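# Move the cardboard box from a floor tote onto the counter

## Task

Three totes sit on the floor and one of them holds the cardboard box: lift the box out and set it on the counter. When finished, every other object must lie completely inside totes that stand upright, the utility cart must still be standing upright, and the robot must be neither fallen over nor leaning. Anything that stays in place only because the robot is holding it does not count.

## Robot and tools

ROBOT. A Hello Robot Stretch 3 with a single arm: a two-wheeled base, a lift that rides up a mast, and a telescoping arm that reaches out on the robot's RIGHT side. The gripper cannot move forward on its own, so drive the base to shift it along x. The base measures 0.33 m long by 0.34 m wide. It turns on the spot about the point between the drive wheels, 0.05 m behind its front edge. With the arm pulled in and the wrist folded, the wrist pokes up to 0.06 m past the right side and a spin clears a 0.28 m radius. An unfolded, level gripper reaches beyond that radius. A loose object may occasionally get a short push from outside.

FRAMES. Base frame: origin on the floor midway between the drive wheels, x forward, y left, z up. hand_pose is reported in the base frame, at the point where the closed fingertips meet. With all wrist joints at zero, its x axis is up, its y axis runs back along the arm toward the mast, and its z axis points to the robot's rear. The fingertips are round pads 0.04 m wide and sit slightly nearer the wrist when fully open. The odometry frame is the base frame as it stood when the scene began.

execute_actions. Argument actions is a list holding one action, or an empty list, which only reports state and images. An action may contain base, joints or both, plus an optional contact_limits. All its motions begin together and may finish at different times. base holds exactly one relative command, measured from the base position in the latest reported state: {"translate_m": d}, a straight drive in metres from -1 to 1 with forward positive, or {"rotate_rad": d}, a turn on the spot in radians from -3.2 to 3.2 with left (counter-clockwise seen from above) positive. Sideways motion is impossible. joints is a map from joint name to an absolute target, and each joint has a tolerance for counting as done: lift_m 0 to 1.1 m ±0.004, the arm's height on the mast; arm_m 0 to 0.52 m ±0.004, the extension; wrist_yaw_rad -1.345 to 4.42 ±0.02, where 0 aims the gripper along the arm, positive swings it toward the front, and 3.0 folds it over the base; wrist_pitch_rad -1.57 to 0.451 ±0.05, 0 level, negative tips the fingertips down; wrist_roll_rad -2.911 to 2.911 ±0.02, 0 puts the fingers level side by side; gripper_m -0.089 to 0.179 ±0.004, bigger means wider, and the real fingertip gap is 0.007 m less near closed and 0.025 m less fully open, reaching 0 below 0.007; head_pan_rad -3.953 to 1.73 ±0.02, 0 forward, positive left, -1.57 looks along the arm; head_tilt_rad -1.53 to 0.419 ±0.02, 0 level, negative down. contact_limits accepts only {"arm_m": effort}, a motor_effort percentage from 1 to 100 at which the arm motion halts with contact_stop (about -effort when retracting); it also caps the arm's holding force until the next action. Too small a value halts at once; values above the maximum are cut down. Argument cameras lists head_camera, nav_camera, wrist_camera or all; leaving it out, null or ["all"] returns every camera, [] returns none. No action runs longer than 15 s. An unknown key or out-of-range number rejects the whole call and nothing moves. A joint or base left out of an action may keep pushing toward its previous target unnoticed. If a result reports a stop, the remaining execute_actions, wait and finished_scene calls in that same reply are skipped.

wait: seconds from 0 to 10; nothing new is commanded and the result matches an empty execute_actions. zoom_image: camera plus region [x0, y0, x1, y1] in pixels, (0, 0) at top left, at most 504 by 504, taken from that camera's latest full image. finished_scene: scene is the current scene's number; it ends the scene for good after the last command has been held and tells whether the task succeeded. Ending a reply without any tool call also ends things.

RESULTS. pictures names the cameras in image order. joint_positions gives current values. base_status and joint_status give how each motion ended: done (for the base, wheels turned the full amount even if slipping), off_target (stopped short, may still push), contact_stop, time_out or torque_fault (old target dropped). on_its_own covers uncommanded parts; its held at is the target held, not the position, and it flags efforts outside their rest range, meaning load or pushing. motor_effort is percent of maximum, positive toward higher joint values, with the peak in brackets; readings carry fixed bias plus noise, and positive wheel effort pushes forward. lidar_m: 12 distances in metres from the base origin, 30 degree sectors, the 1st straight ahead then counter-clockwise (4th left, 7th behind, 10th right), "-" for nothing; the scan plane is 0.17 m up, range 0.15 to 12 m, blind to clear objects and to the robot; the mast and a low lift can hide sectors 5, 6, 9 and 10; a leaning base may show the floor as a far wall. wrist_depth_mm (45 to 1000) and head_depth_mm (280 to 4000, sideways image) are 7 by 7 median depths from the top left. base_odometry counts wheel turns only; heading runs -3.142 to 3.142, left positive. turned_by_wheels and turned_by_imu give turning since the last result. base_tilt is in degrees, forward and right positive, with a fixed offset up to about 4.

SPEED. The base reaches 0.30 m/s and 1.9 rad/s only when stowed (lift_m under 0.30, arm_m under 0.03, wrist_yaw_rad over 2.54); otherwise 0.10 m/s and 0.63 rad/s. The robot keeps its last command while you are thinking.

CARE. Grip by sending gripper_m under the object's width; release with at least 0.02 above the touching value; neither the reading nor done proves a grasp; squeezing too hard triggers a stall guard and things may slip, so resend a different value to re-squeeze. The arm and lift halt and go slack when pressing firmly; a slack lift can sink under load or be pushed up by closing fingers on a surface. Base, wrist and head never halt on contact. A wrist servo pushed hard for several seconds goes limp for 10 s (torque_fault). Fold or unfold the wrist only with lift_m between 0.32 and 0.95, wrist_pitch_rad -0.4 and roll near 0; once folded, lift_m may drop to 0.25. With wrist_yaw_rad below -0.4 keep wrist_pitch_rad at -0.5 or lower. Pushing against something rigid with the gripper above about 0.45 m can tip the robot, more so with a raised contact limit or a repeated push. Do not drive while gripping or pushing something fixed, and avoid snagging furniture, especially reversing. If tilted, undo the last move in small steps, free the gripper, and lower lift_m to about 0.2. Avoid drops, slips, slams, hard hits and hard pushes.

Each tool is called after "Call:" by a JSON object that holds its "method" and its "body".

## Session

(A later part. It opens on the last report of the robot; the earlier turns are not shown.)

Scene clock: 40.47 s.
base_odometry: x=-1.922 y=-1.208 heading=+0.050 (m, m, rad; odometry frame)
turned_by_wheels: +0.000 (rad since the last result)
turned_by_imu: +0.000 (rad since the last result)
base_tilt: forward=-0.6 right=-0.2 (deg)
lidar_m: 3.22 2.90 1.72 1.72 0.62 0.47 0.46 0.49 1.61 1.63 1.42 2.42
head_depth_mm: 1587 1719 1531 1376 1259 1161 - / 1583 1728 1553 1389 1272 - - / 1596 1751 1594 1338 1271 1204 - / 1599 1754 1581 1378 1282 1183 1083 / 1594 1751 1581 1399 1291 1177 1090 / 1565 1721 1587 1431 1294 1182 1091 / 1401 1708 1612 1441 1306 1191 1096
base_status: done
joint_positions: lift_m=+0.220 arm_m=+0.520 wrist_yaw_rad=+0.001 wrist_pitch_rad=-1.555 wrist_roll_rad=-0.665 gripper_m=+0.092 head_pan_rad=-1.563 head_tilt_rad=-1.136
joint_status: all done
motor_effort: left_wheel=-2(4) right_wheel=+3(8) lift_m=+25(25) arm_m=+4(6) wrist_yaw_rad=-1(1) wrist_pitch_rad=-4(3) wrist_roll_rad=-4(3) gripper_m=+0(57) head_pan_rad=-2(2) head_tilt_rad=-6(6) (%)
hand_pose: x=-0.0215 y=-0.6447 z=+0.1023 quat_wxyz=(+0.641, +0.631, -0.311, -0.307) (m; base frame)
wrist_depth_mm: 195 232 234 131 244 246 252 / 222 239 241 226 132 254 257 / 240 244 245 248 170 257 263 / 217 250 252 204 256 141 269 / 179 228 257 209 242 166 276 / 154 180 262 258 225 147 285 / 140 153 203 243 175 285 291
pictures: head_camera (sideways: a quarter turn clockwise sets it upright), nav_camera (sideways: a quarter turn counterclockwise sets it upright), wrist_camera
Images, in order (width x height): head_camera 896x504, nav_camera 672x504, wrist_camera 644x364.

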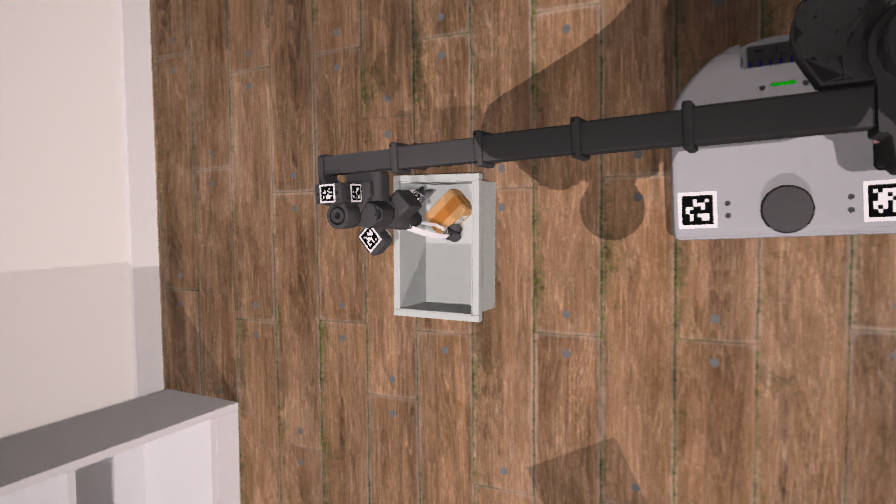

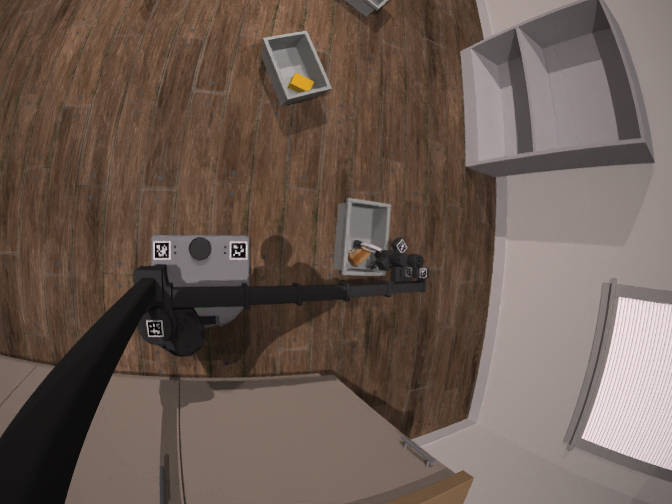

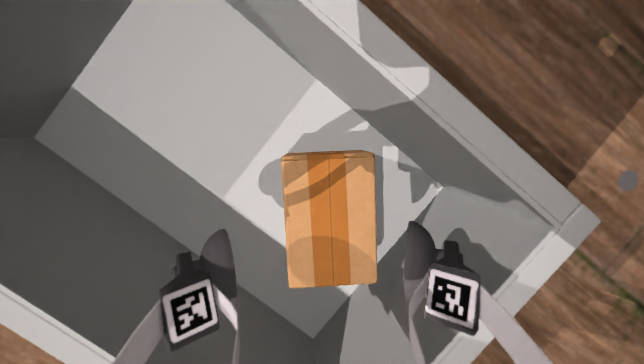

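Call:
{"method": "execute_actions", "body": {"actions": [{"base":{"translate_m":-0.01},"joints":{"lift_m":0.18}}], "cameras": ["wrist_camera"]}}

Call:
{"method": "execute_actions", "body": {"actions": [{"joints":{"lift_m":0.14}}], "cameras": ["wrist_camera"]}}

Scene clock: 41.87 s.
base_odometry: x=-1.932 y=-1.209 heading=+0.050 (m, m, rad; odometry frame)
turned_by_wheels: +0.000 (rad since the last result)
turned_by_imu: +0.000 (rad since the last result)
base_tilt: forward=-0.6 right=-0.3 (deg)
lidar_m: 3.24 2.89 1.72 1.72 0.61 0.46 0.45 0.48 0.69 1.63 1.43 2.42
head_depth_mm: 1583 1724 1524 1384 1252 1154 - / 1593 1738 1540 1388 1262 - - / 1576 1750 1582 1340 1272 1197 - / 1597 1770 1563 1371 1277 1187 1081 / 1600 1765 1582 1404 1290 1175 1086 / 1567 1725 1594 1444 1296 1188 1090 / 1379 1692 1612 1441 1302 1189 1099
base_status: done
joint_positions: lift_m=+0.180 arm_m=+0.520 wrist_yaw_rad=+0.001 wrist_pitch_rad=-1.555 wrist_roll_rad=-0.667 gripper_m=+0.092 head_pan_rad=-1.563 head_tilt_rad=-1.136
joint_status: all done
motor_effort: left_wheel=-1(6) right_wheel=+0(4) lift_m=+25(24) arm_m=+4(4) wrist_yaw_rad=+0(0) wrist_pitch_rad=-3(4) wrist_roll_rad=-2(3) gripper_m=+0(1) head_pan_rad=-2(2) head_tilt_rad=-6(6) (%)
hand_pose: x=-0.0215 y=-0.6447 z=+0.0623 quat_wxyz=(+0.641, +0.631, -0.311, -0.306) (m; base frame)
wrist_depth_mm: 193 196 199 131 90 209 212 / 198 199 202 202 109 94 216 / 201 205 207 209 166 96 220 / 206 210 210 163 216 134 99 / 179 213 214 166 219 154 109 / 155 181 221 170 195 130 105 / 135 154 206 226 164 119 107
pictures: wrist_camera
Images, in order (width x height): wrist_camera 644x364.

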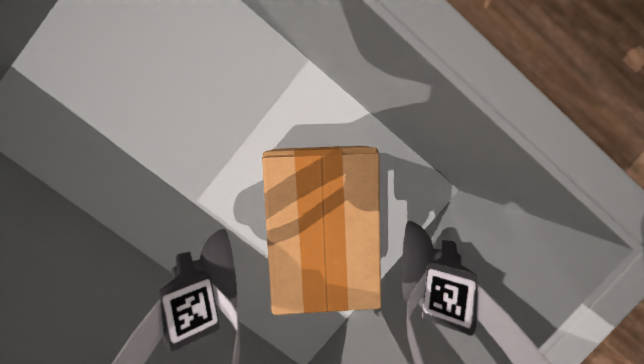

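Scene clock: 43.07 s.
base_odometry: x=-1.932 y=-1.209 heading=+0.050 (m, m, rad; odometry frame)
turned_by_wheels: +0.000 (rad since the last result)
turned_by_imu: +0.000 (rad since the last result)
base_tilt: forward=-0.6 right=-0.3 (deg)
lidar_m: 3.22 2.89 1.72 1.72 0.60 0.46 0.45 0.48 0.69 1.64 1.42 2.42
head_depth_mm: 1591 1722 1525 1379 1249 1157 - / 1598 1733 1542 1386 1265 - - / 1588 1741 1570 1344 1274 - - / 1599 1756 1575 1381 1285 1191 1079 / 1591 1769 1580 1398 1290 1182 1089 / 1561 1720 1590 1431 1293 1193 1091 / 1388 1700 1612 1444 1304 1187 1094
base_status: not commanded
joint_positions: lift_m=+0.140 arm_m=+0.520 wrist_yaw_rad=+0.001 wrist_pitch_rad=-1.557 wrist_roll_rad=-0.667 gripper_m=+0.092 head_pan_rad=-1.563 head_tilt_rad=-1.136
joint_status: all done
motor_effort: left_wheel=-1(1) right_wheel=+0(0) lift_m=+20(26) arm_m=+4(4) wrist_yaw_rad=+0(0) wrist_pitch_rad=-2(4) wrist_roll_rad=-2(2) gripper_m=+0(0) head_pan_rad=-2(2) head_tilt_rad=-8(6) (%)
hand_pose: x=-0.0215 y=-0.6441 z=+0.0226 quat_wxyz=(+0.640, +0.632, -0.310, -0.307) (m; base frame)
wrist_depth_mm: 157 160 161 131 81 59 54 / 162 163 164 167 109 72 56 / 164 165 168 170 167 94 66 / 168 171 171 124 176 135 83 / 171 173 175 126 128 155 110 / 154 176 178 129 130 130 104 / 135 153 183 132 137 119 94
pictures: wrist_camera
Images, in order (width x height): wrist_camera 644x364.

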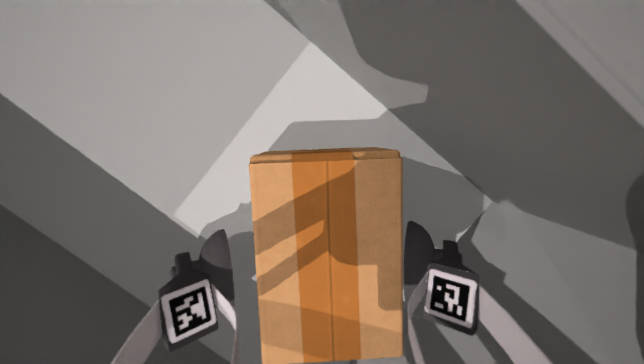

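Call:
{"method": "execute_actions", "body": {"actions": [{"joints":{"lift_m":0.146,"gripper_m":0.02}}], "cameras": []}}

Call:
{"method": "execute_actions", "body": {"actions": [{"joints":{"lift_m":0.33}}], "cameras": ["wrist_camera"]}}

Call:
{"method": "execute_actions", "body": {"actions": [{"joints":{"lift_m":0.7,"arm_m":0.15}}], "cameras": []}}

Call:
{"method": "execute_actions", "body": {"actions": [{"base":{"rotate_rad":-1.8},"joints":{"lift_m":1.1,"wrist_roll_rad":0,"head_tilt_rad":-0.7,"head_pan_rad":-1.4}}]}}

Scene clock: 44.93 s.
base_odometry: x=-1.932 y=-1.209 heading=+0.050 (m, m, rad; odometry frame)
turned_by_wheels: +0.000 (rad since the last result)
turned_by_imu: +0.000 (rad since the last result)
base_tilt: forward=-0.6 right=-0.3 (deg)
lidar_m: 3.24 2.90 1.73 1.72 0.61 0.46 0.45 0.48 0.69 1.63 1.43 2.42
head_depth_mm: 1582 1717 1531 1387 1252 1157 - / 1579 1741 1544 1394 1262 - - / 1593 1743 1581 1341 1273 - - / 1600 1755 1566 1380 1276 1183 1082 / 1591 1775 1580 1394 1293 1174 1088 / 1569 1735 1589 1427 1294 1186 1094 / 1374 1693 1603 1445 1309 1194 1101
base_status: not commanded
joint_positions: lift_m=+0.146 arm_m=+0.520 wrist_yaw_rad=+0.001 wrist_pitch_rad=-1.557 wrist_roll_rad=-0.667 gripper_m=+0.021 head_pan_rad=-1.563 head_tilt_rad=-1.136
joint_status: all done
motor_effort: left_wheel=-2(2) right_wheel=+2(2) lift_m=+34(35) arm_m=+4(4) wrist_yaw_rad=+0(0) wrist_pitch_rad=-3(3) wrist_roll_rad=-2(2) gripper_m=-15(89) head_pan_rad=-2(2) head_tilt_rad=-6(6) (%)
hand_pose: x=-0.0215 y=-0.6441 z=+0.0280 quat_wxyz=(+0.640, +0.632, -0.310, -0.307) (m; base frame)
wrist_depth_mm: 162 163 165 133 82 59 58 / 165 166 169 170 110 73 59 / 168 170 172 173 168 95 66 / 172 174 175 125 181 136 83 / 175 177 179 128 184 154 109 / 155 179 129 130 132 132 104 / 134 153 176 134 145 114 94
pictures: none
No camera images: the call's "cameras" was empty. Leave "cameras" out to get every camera's image.

Scene clock: 47.43 s.
base_odometry: x=-1.932 y=-1.209 heading=+0.050 (m, m, rad; odometry frame)
turned_by_wheels: +0.000 (rad since the last result)
turned_by_imu: +0.001 (rad since the last result)
base_tilt: forward=-0.6 right=-0.3 (deg)
lidar_m: 3.24 2.90 1.72 1.72 0.61 0.46 0.45 0.48 0.69 1.63 1.43 2.41
head_depth_mm: 1578 1726 1539 1385 1254 1156 - / 1586 1744 1547 1388 1264 - - / 1591 1752 1625 1350 1268 1203 - / 1589 1765 1586 1382 1279 1185 1088 / 1596 1771 1577 1398 1287 1177 1089 / 1564 1734 1594 1435 1305 1190 1098 / 1385 1699 1601 1439 1302 1195 1103
base_status: not commanded
joint_positions: lift_m=+0.330 arm_m=+0.520 wrist_yaw_rad=+0.001 wrist_pitch_rad=-1.557 wrist_roll_rad=-0.667 gripper_m=+0.021 head_pan_rad=-1.563 head_tilt_rad=-1.136
joint_status: all done
motor_effort: left_wheel=-2(2) right_wheel=+2(2) lift_m=+35(35) arm_m=+3(4) wrist_yaw_rad=-1(0) wrist_pitch_rad=-3(2) wrist_roll_rad=-2(2) gripper_m=-15(14) head_pan_rad=-2(2) head_tilt_rad=-7(7) (%)
hand_pose: x=-0.0215 y=-0.6441 z=+0.2120 quat_wxyz=(+0.640, +0.632, -0.310, -0.307) (m; base frame)
wrist_depth_mm: 331 268 327 344 352 357 357 / 238 319 348 273 360 366 369 / 259 347 356 356 366 373 378 / 306 292 359 125 252 381 388 / 365 275 295 128 257 391 395 / 376 381 129 130 132 399 403 / 380 389 393 133 408 411 410
pictures: wrist_camera
Images, in order (width x height): wrist_camera 644x364.

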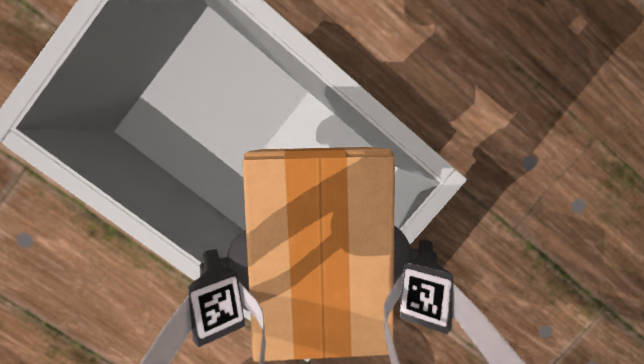

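Scene clock: 51.63 s.
base_odometry: x=-1.932 y=-1.209 heading=+0.050 (m, m, rad; odometry frame)
turned_by_wheels: +0.000 (rad since the last result)
turned_by_imu: +0.001 (rad since the last result)
base_tilt: forward=-0.6 right=-0.3 (deg)
lidar_m: 3.23 2.90 1.72 1.72 0.61 0.46 0.45 0.48 0.69 1.63 1.43 2.42
head_depth_mm: 1589 1721 1555 1402 - - - / 1591 1732 1585 1348 1262 1190 - / 1591 1746 1603 - 1241 1205 - / 1597 1758 1569 1391 1261 1188 1083 / 1605 1771 1580 1403 1291 1177 1088 / 1557 1729 1597 1427 1298 1186 1090 / 1384 1701 1608 1446 1307 1191 1103
base_status: not commanded
joint_positions: lift_m=+0.700 arm_m=+0.150 wrist_yaw_rad=+0.001 wrist_pitch_rad=-1.557 wrist_roll_rad=-0.667 gripper_m=+0.021 head_pan_rad=-1.563 head_tilt_rad=-1.136
joint_status: all done
motor_effort: left_wheel=-2(2) right_wheel=+2(2) lift_m=+35(35) arm_m=-2(2) wrist_yaw_rad=+0(0) wrist_pitch_rad=-3(3) wrist_roll_rad=-2(2) gripper_m=-14(14) head_pan_rad=-2(2) head_tilt_rad=-7(7) (%)
hand_pose: x=-0.0215 y=-0.2747 z=+0.5820 quat_wxyz=(+0.640, +0.632, -0.310, -0.307) (m; base frame)
wrist_depth_mm: 696 694 703 702 719 727 735 / 700 709 705 724 734 739 751 / 729 724 731 737 736 760 779 / 726 735 748 125 764 773 807 / 745 763 743 127 798 788 615 / 769 761 129 130 132 736 504 / 787 805 133 134 796 557 455
pictures: none
No camera images: the call's "cameras" was empty. Leave "cameras" out to get every camera's image.

Scene clock: 56.10 s.
base_odometry: x=-1.932 y=-1.209 heading=-1.750 (m, m, rad; odometry frame)
turned_by_wheels: -1.800 (rad since the last result)
turned_by_imu: -1.773 (rad since the last result)
base_tilt: forward=-0.6 right=-0.3 (deg)
lidar_m: 1.63 1.43 1.88 3.66 3.67 2.35 1.72 0.78 0.50 0.45 0.45 0.56
head_depth_mm: - - - - 367 775 1074 / 879 989 - - 348 777 1081 / 891 986 798 600 609 779 1018 / 890 996 810 606 624 773 1016 / 887 991 824 613 624 772 1014 / 885 991 834 619 623 773 1013 / 883 992 851 627 624 770 1010
base_status: done
joint_positions: lift_m=+1.100 arm_m=+0.150 wrist_yaw_rad=+0.001 wrist_pitch_rad=-1.557 wrist_roll_rad=-0.005 gripper_m=+0.021 head_pan_rad=-1.407 head_tilt_rad=-0.704
joint_status: all done
motor_effort: left_wheel=+3(7) right_wheel=-4(8) lift_m=+35(36) arm_m=-2(2) wrist_yaw_rad=-1(0) wrist_pitch_rad=-3(2) wrist_roll_rad=+3(2) gripper_m=-14(14) head_pan_rad=+3(14) head_tilt_rad=+3(27) (%)
hand_pose: x=-0.0216 y=-0.2746 z=+0.9820 quat_wxyz=(+0.505, +0.498, -0.502, -0.496) (m; base frame)
wrist_depth_mm: 219 241 334 377 467 582 777 / 389 455 557 727 - - - / 775 - - - - - - / - - - 125 - - - / - - - 127 - - - / - - 129 130 132 - - / - - - 133 - - -
pictures: head_camera (sideways: a quarter turn clockwise sets it upright), nav_camera (sideways: a quarter turn counterclockwise sets it upright), wrist_camera
Images, in order (width x height): head_camera 896x504, nav_camera 672x504, wrist_camera 644x364.

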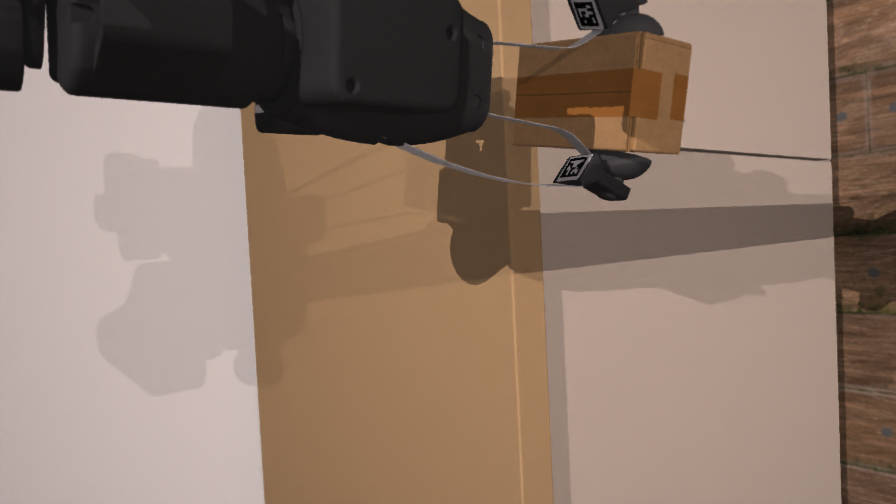

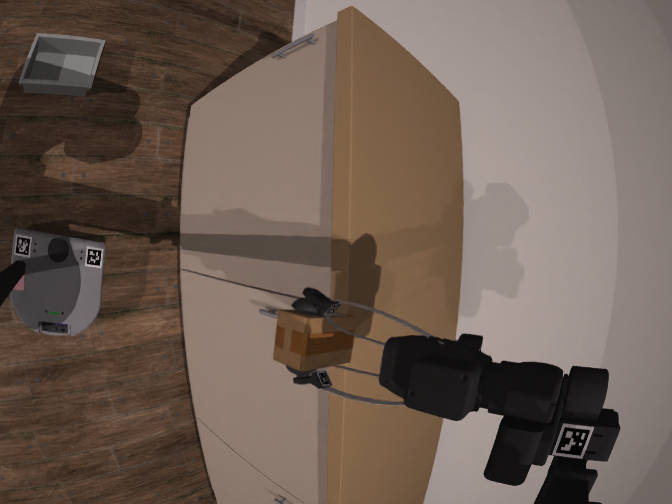

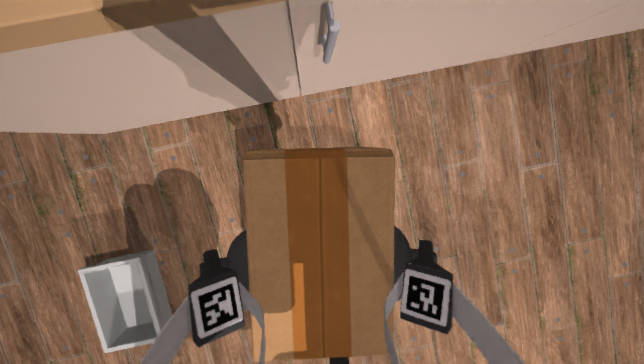

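Call:
{"method": "execute_actions", "body": {"actions": [{"joints":{"arm_m":0.46}}], "cameras": ["wrist_camera"]}}

Call:
{"method": "execute_actions", "body": {"actions": [{"joints":{"lift_m":1.055}}], "cameras": ["head_camera"]}}

Scene clock: 59.87 s.
base_odometry: x=-1.932 y=-1.209 heading=-1.750 (m, m, rad; odometry frame)
turned_by_wheels: +0.000 (rad since the last result)
turned_by_imu: +0.001 (rad since the last result)
base_tilt: forward=-0.6 right=-0.3 (deg)
lidar_m: 1.63 1.43 1.87 3.66 3.67 2.36 1.72 0.78 0.50 0.45 0.46 0.56
head_depth_mm: 928 991 809 586 627 776 1075 / 893 977 581 593 625 772 1083 / 893 989 821 600 624 775 1012 / 888 998 810 606 623 772 1013 / 886 994 825 612 623 771 1018 / 885 993 836 618 624 772 1012 / 882 988 848 626 622 771 1013
base_status: not commanded
joint_positions: lift_m=+1.100 arm_m=+0.460 wrist_yaw_rad=+0.000 wrist_pitch_rad=-1.557 wrist_roll_rad=-0.003 gripper_m=+0.021 head_pan_rad=-1.407 head_tilt_rad=-0.704
joint_status: all done
motor_effort: left_wheel=+3(3) right_wheel=-4(4) lift_m=+35(35) arm_m=+4(3) wrist_yaw_rad=+0(1) wrist_pitch_rad=-2(2) wrist_roll_rad=+2(3) gripper_m=-14(15) head_pan_rad=+3(3) head_tilt_rad=+3(2) (%)
hand_pose: x=-0.0216 y=-0.5840 z=+0.9820 quat_wxyz=(+0.504, +0.498, -0.502, -0.496) (m; base frame)
wrist_depth_mm: 206 207 210 211 215 217 222 / 210 212 215 216 221 224 227 / 213 215 220 221 225 228 230 / 217 221 223 125 229 234 236 / 224 227 227 128 234 238 241 / 230 233 129 131 131 244 249 / 234 236 240 133 249 250 253
pictures: wrist_camera
Images, in order (width x height): wrist_camera 644x364.

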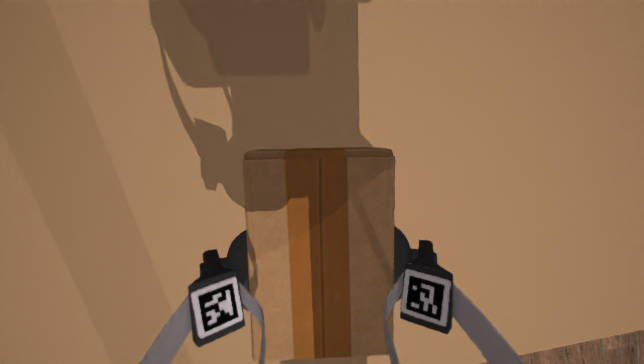

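Scene clock: 61.10 s.
base_odometry: x=-1.932 y=-1.209 heading=-1.750 (m, m, rad; odometry frame)
turned_by_wheels: +0.000 (rad since the last result)
turned_by_imu: +0.000 (rad since the last result)
base_tilt: forward=-0.6 right=-0.3 (deg)
lidar_m: 1.63 1.43 1.87 3.66 3.70 2.36 1.72 0.78 0.50 0.45 0.46 0.56
head_depth_mm: - 988 777 585 626 776 1074 / 889 - 697 587 625 773 1077 / 888 991 803 597 624 772 1017 / 888 1000 813 606 624 773 1016 / 883 995 826 613 623 772 1012 / 882 993 834 618 623 771 1012 / 885 985 851 626 621 770 1010
base_status: not commanded
joint_positions: lift_m=+1.055 arm_m=+0.460 wrist_yaw_rad=+0.000 wrist_pitch_rad=-1.557 wrist_roll_rad=-0.003 gripper_m=+0.021 head_pan_rad=-1.407 head_tilt_rad=-0.704
joint_status: all done
motor_effort: left_wheel=+4(3) right_wheel=-4(4) lift_m=+26(29) arm_m=+4(4) wrist_yaw_rad=+0(1) wrist_pitch_rad=-3(2) wrist_roll_rad=+2(2) gripper_m=-14(14) head_pan_rad=+3(4) head_tilt_rad=+2(1) (%)
hand_pose: x=-0.0216 y=-0.5840 z=+0.9373 quat_wxyz=(+0.504, +0.498, -0.502, -0.496) (m; base frame)
wrist_depth_mm: 165 166 168 169 172 174 177 / 168 170 171 173 176 177 180 / 172 173 175 176 180 182 184 / 176 177 178 125 183 185 187 / 179 180 182 127 187 191 193 / 183 185 130 131 132 195 198 / 187 189 191 133 199 202 203
pictures: head_camera (sideways: a quarter turn clockwise sets it upright)
Images, in order (width x height): head_camera 896x504.

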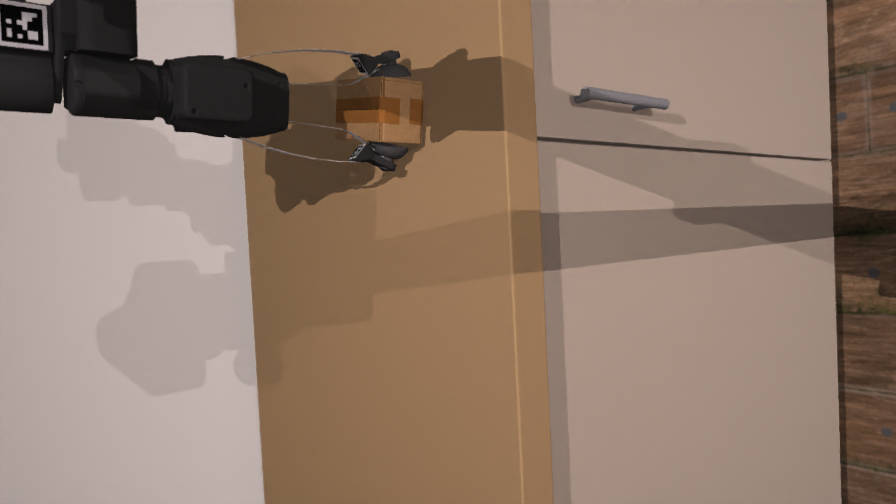

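Call:
{"method": "execute_actions", "body": {"actions": [{"joints":{"lift_m":1.049}}], "cameras": []}}

Call:
{"method": "execute_actions", "body": {"actions": [{"joints":{"gripper_m":0.12}}], "cameras": []}}

Call:
{"method": "execute_actions", "body": {"actions": [{"joints":{"lift_m":1.1,"head_pan_rad":0.6}}], "cameras": ["wrist_camera","nav_camera"]}}

Scene clock: 62.00 s.
base_odometry: x=-1.932 y=-1.209 heading=-1.750 (m, m, rad; odometry frame)
turned_by_wheels: +0.000 (rad since the last result)
turned_by_imu: +0.000 (rad since the last result)
base_tilt: forward=-0.6 right=-0.3 (deg)
lidar_m: 1.63 1.42 1.87 3.26 3.68 2.36 1.72 0.78 0.50 0.45 0.45 0.56
head_depth_mm: - 997 777 584 626 774 1074 / 893 - 752 588 624 773 1077 / 891 990 800 597 623 774 1017 / 888 1001 812 604 625 772 1016 / 884 994 825 613 624 771 1013 / 887 990 837 621 623 772 1014 / 881 988 850 626 623 770 1014
base_status: not commanded
joint_positions: lift_m=+1.049 arm_m=+0.460 wrist_yaw_rad=+0.000 wrist_pitch_rad=-1.557 wrist_roll_rad=-0.003 gripper_m=+0.021 head_pan_rad=-1.407 head_tilt_rad=-0.704
joint_status: all done
motor_effort: left_wheel=+3(4) right_wheel=-4(4) lift_m=+26(27) arm_m=+4(4) wrist_yaw_rad=+0(0) wrist_pitch_rad=-3(2) wrist_roll_rad=+2(2) gripper_m=-14(14) head_pan_rad=+3(3) head_tilt_rad=+3(2) (%)
hand_pose: x=-0.0216 y=-0.5840 z=+0.9313 quat_wxyz=(+0.504, +0.498, -0.502, -0.496) (m; base frame)
wrist_depth_mm: 159 161 162 164 166 168 171 / 162 163 165 168 170 172 174 / 165 167 169 170 174 175 178 / 170 170 172 125 177 180 183 / 172 175 176 127 181 184 187 / 177 179 129 130 131 190 191 / 181 182 186 133 191 193 196
pictures: none
No camera images: the call's "cameras" was empty. Leave "cameras" out to get every camera's image.

Scene clock: 63.63 s.
base_odometry: x=-1.932 y=-1.209 heading=-1.750 (m, m, rad; odometry frame)
turned_by_wheels: +0.000 (rad since the last result)
turned_by_imu: +0.000 (rad since the last result)
base_tilt: forward=-0.6 right=-0.3 (deg)
lidar_m: 1.63 1.42 1.87 3.66 3.67 2.36 1.72 0.78 0.50 0.45 0.45 0.56
head_depth_mm: - 995 778 585 623 775 1077 / 894 - 753 590 625 774 1079 / 894 994 804 596 625 771 1016 / 890 995 812 605 624 772 1014 / 885 994 824 612 623 772 1013 / 886 988 837 619 624 771 1016 / 881 985 852 626 621 769 1012
base_status: not commanded
joint_positions: lift_m=+1.049 arm_m=+0.460 wrist_yaw_rad=+0.000 wrist_pitch_rad=-1.558 wrist_roll_rad=-0.003 gripper_m=+0.120 head_pan_rad=-1.407 head_tilt_rad=-0.704
joint_status: all done
motor_effort: left_wheel=+3(3) right_wheel=-4(4) lift_m=+26(26) arm_m=+4(4) wrist_yaw_rad=+0(1) wrist_pitch_rad=-2(2) wrist_roll_rad=+2(2) gripper_m=+0(81) head_pan_rad=+3(3) head_tilt_rad=+1(3) (%)
hand_pose: x=-0.0216 y=-0.5839 z=+0.9313 quat_wxyz=(+0.504, +0.498, -0.502, -0.496) (m; base frame)
wrist_depth_mm: 159 160 162 164 166 168 171 / 162 163 166 167 169 172 174 / 165 168 169 171 174 176 179 / 169 170 172 124 178 180 182 / 173 174 175 128 181 184 186 / 176 178 179 130 184 188 190 / 180 184 185 133 191 194 197
pictures: none
No camera images: the call's "cameras" was empty. Leave "cameras" out to get every camera's image.

Scene clock: 65.13 s.
base_odometry: x=-1.932 y=-1.209 heading=-1.750 (m, m, rad; odometry frame)
turned_by_wheels: +0.000 (rad since the last result)
turned_by_imu: +0.000 (rad since the last result)
base_tilt: forward=-0.6 right=-0.3 (deg)
lidar_m: 1.63 1.42 1.87 3.66 3.67 2.36 1.72 0.78 0.50 0.45 0.45 0.56
head_depth_mm: 1317 1452 1639 1848 1596 1329 1118 / 1354 1521 1710 1899 1595 1277 1122 / 1405 1537 1733 1903 1618 1307 1136 / 1428 1602 1743 1882 1617 1356 1159 / 1485 1701 1820 1969 1633 1358 1172 / 1552 1802 1958 2017 1651 1377 1180 / 1624 1725 1978 2100 1664 1393 1145
base_status: not commanded
joint_positions: lift_m=+1.100 arm_m=+0.460 wrist_yaw_rad=+0.000 wrist_pitch_rad=-1.558 wrist_roll_rad=-0.003 gripper_m=+0.120 head_pan_rad=+0.593 head_tilt_rad=-0.704
joint_status: all done
motor_effort: left_wheel=+2(3) right_wheel=-3(3) lift_m=+34(35) arm_m=+4(4) wrist_yaw_rad=+0(1) wrist_pitch_rad=-2(2) wrist_roll_rad=+2(2) gripper_m=+0(0) head_pan_rad=+3(35) head_tilt_rad=+2(3) (%)
hand_pose: x=-0.0216 y=-0.5839 z=+0.9820 quat_wxyz=(+0.504, +0.498, -0.502, -0.496) (m; base frame)
wrist_depth_mm: 204 208 211 212 214 218 221 / 210 213 214 216 220 222 224 / 215 217 219 221 224 228 231 / 218 222 222 177 230 233 235 / 224 226 228 180 234 238 241 / 228 231 236 184 241 244 247 / 234 238 242 243 246 253 253
pictures: nav_camera (sideways: a quarter turn counterclockwise sets it upright), wrist_camera
Images, in order (width x height): nav_camera 672x504, wrist_camera 644x364.

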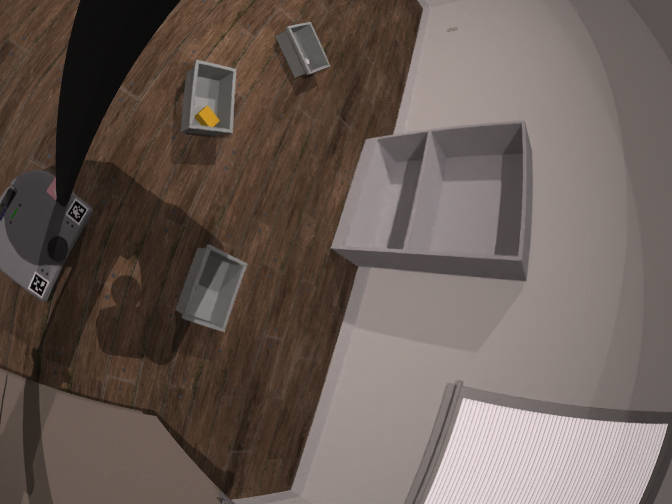

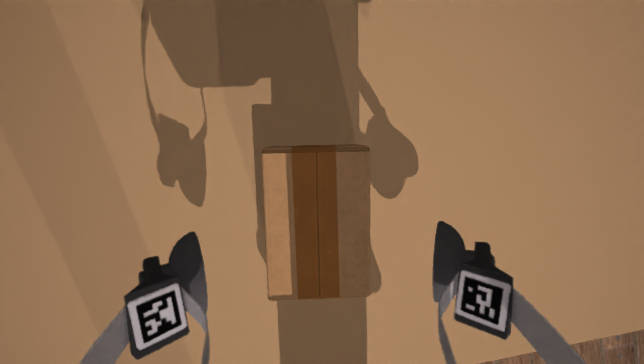

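Call:
{"method": "finished_scene", "body": {"scene": 1}}

The scene is finished: the task was done.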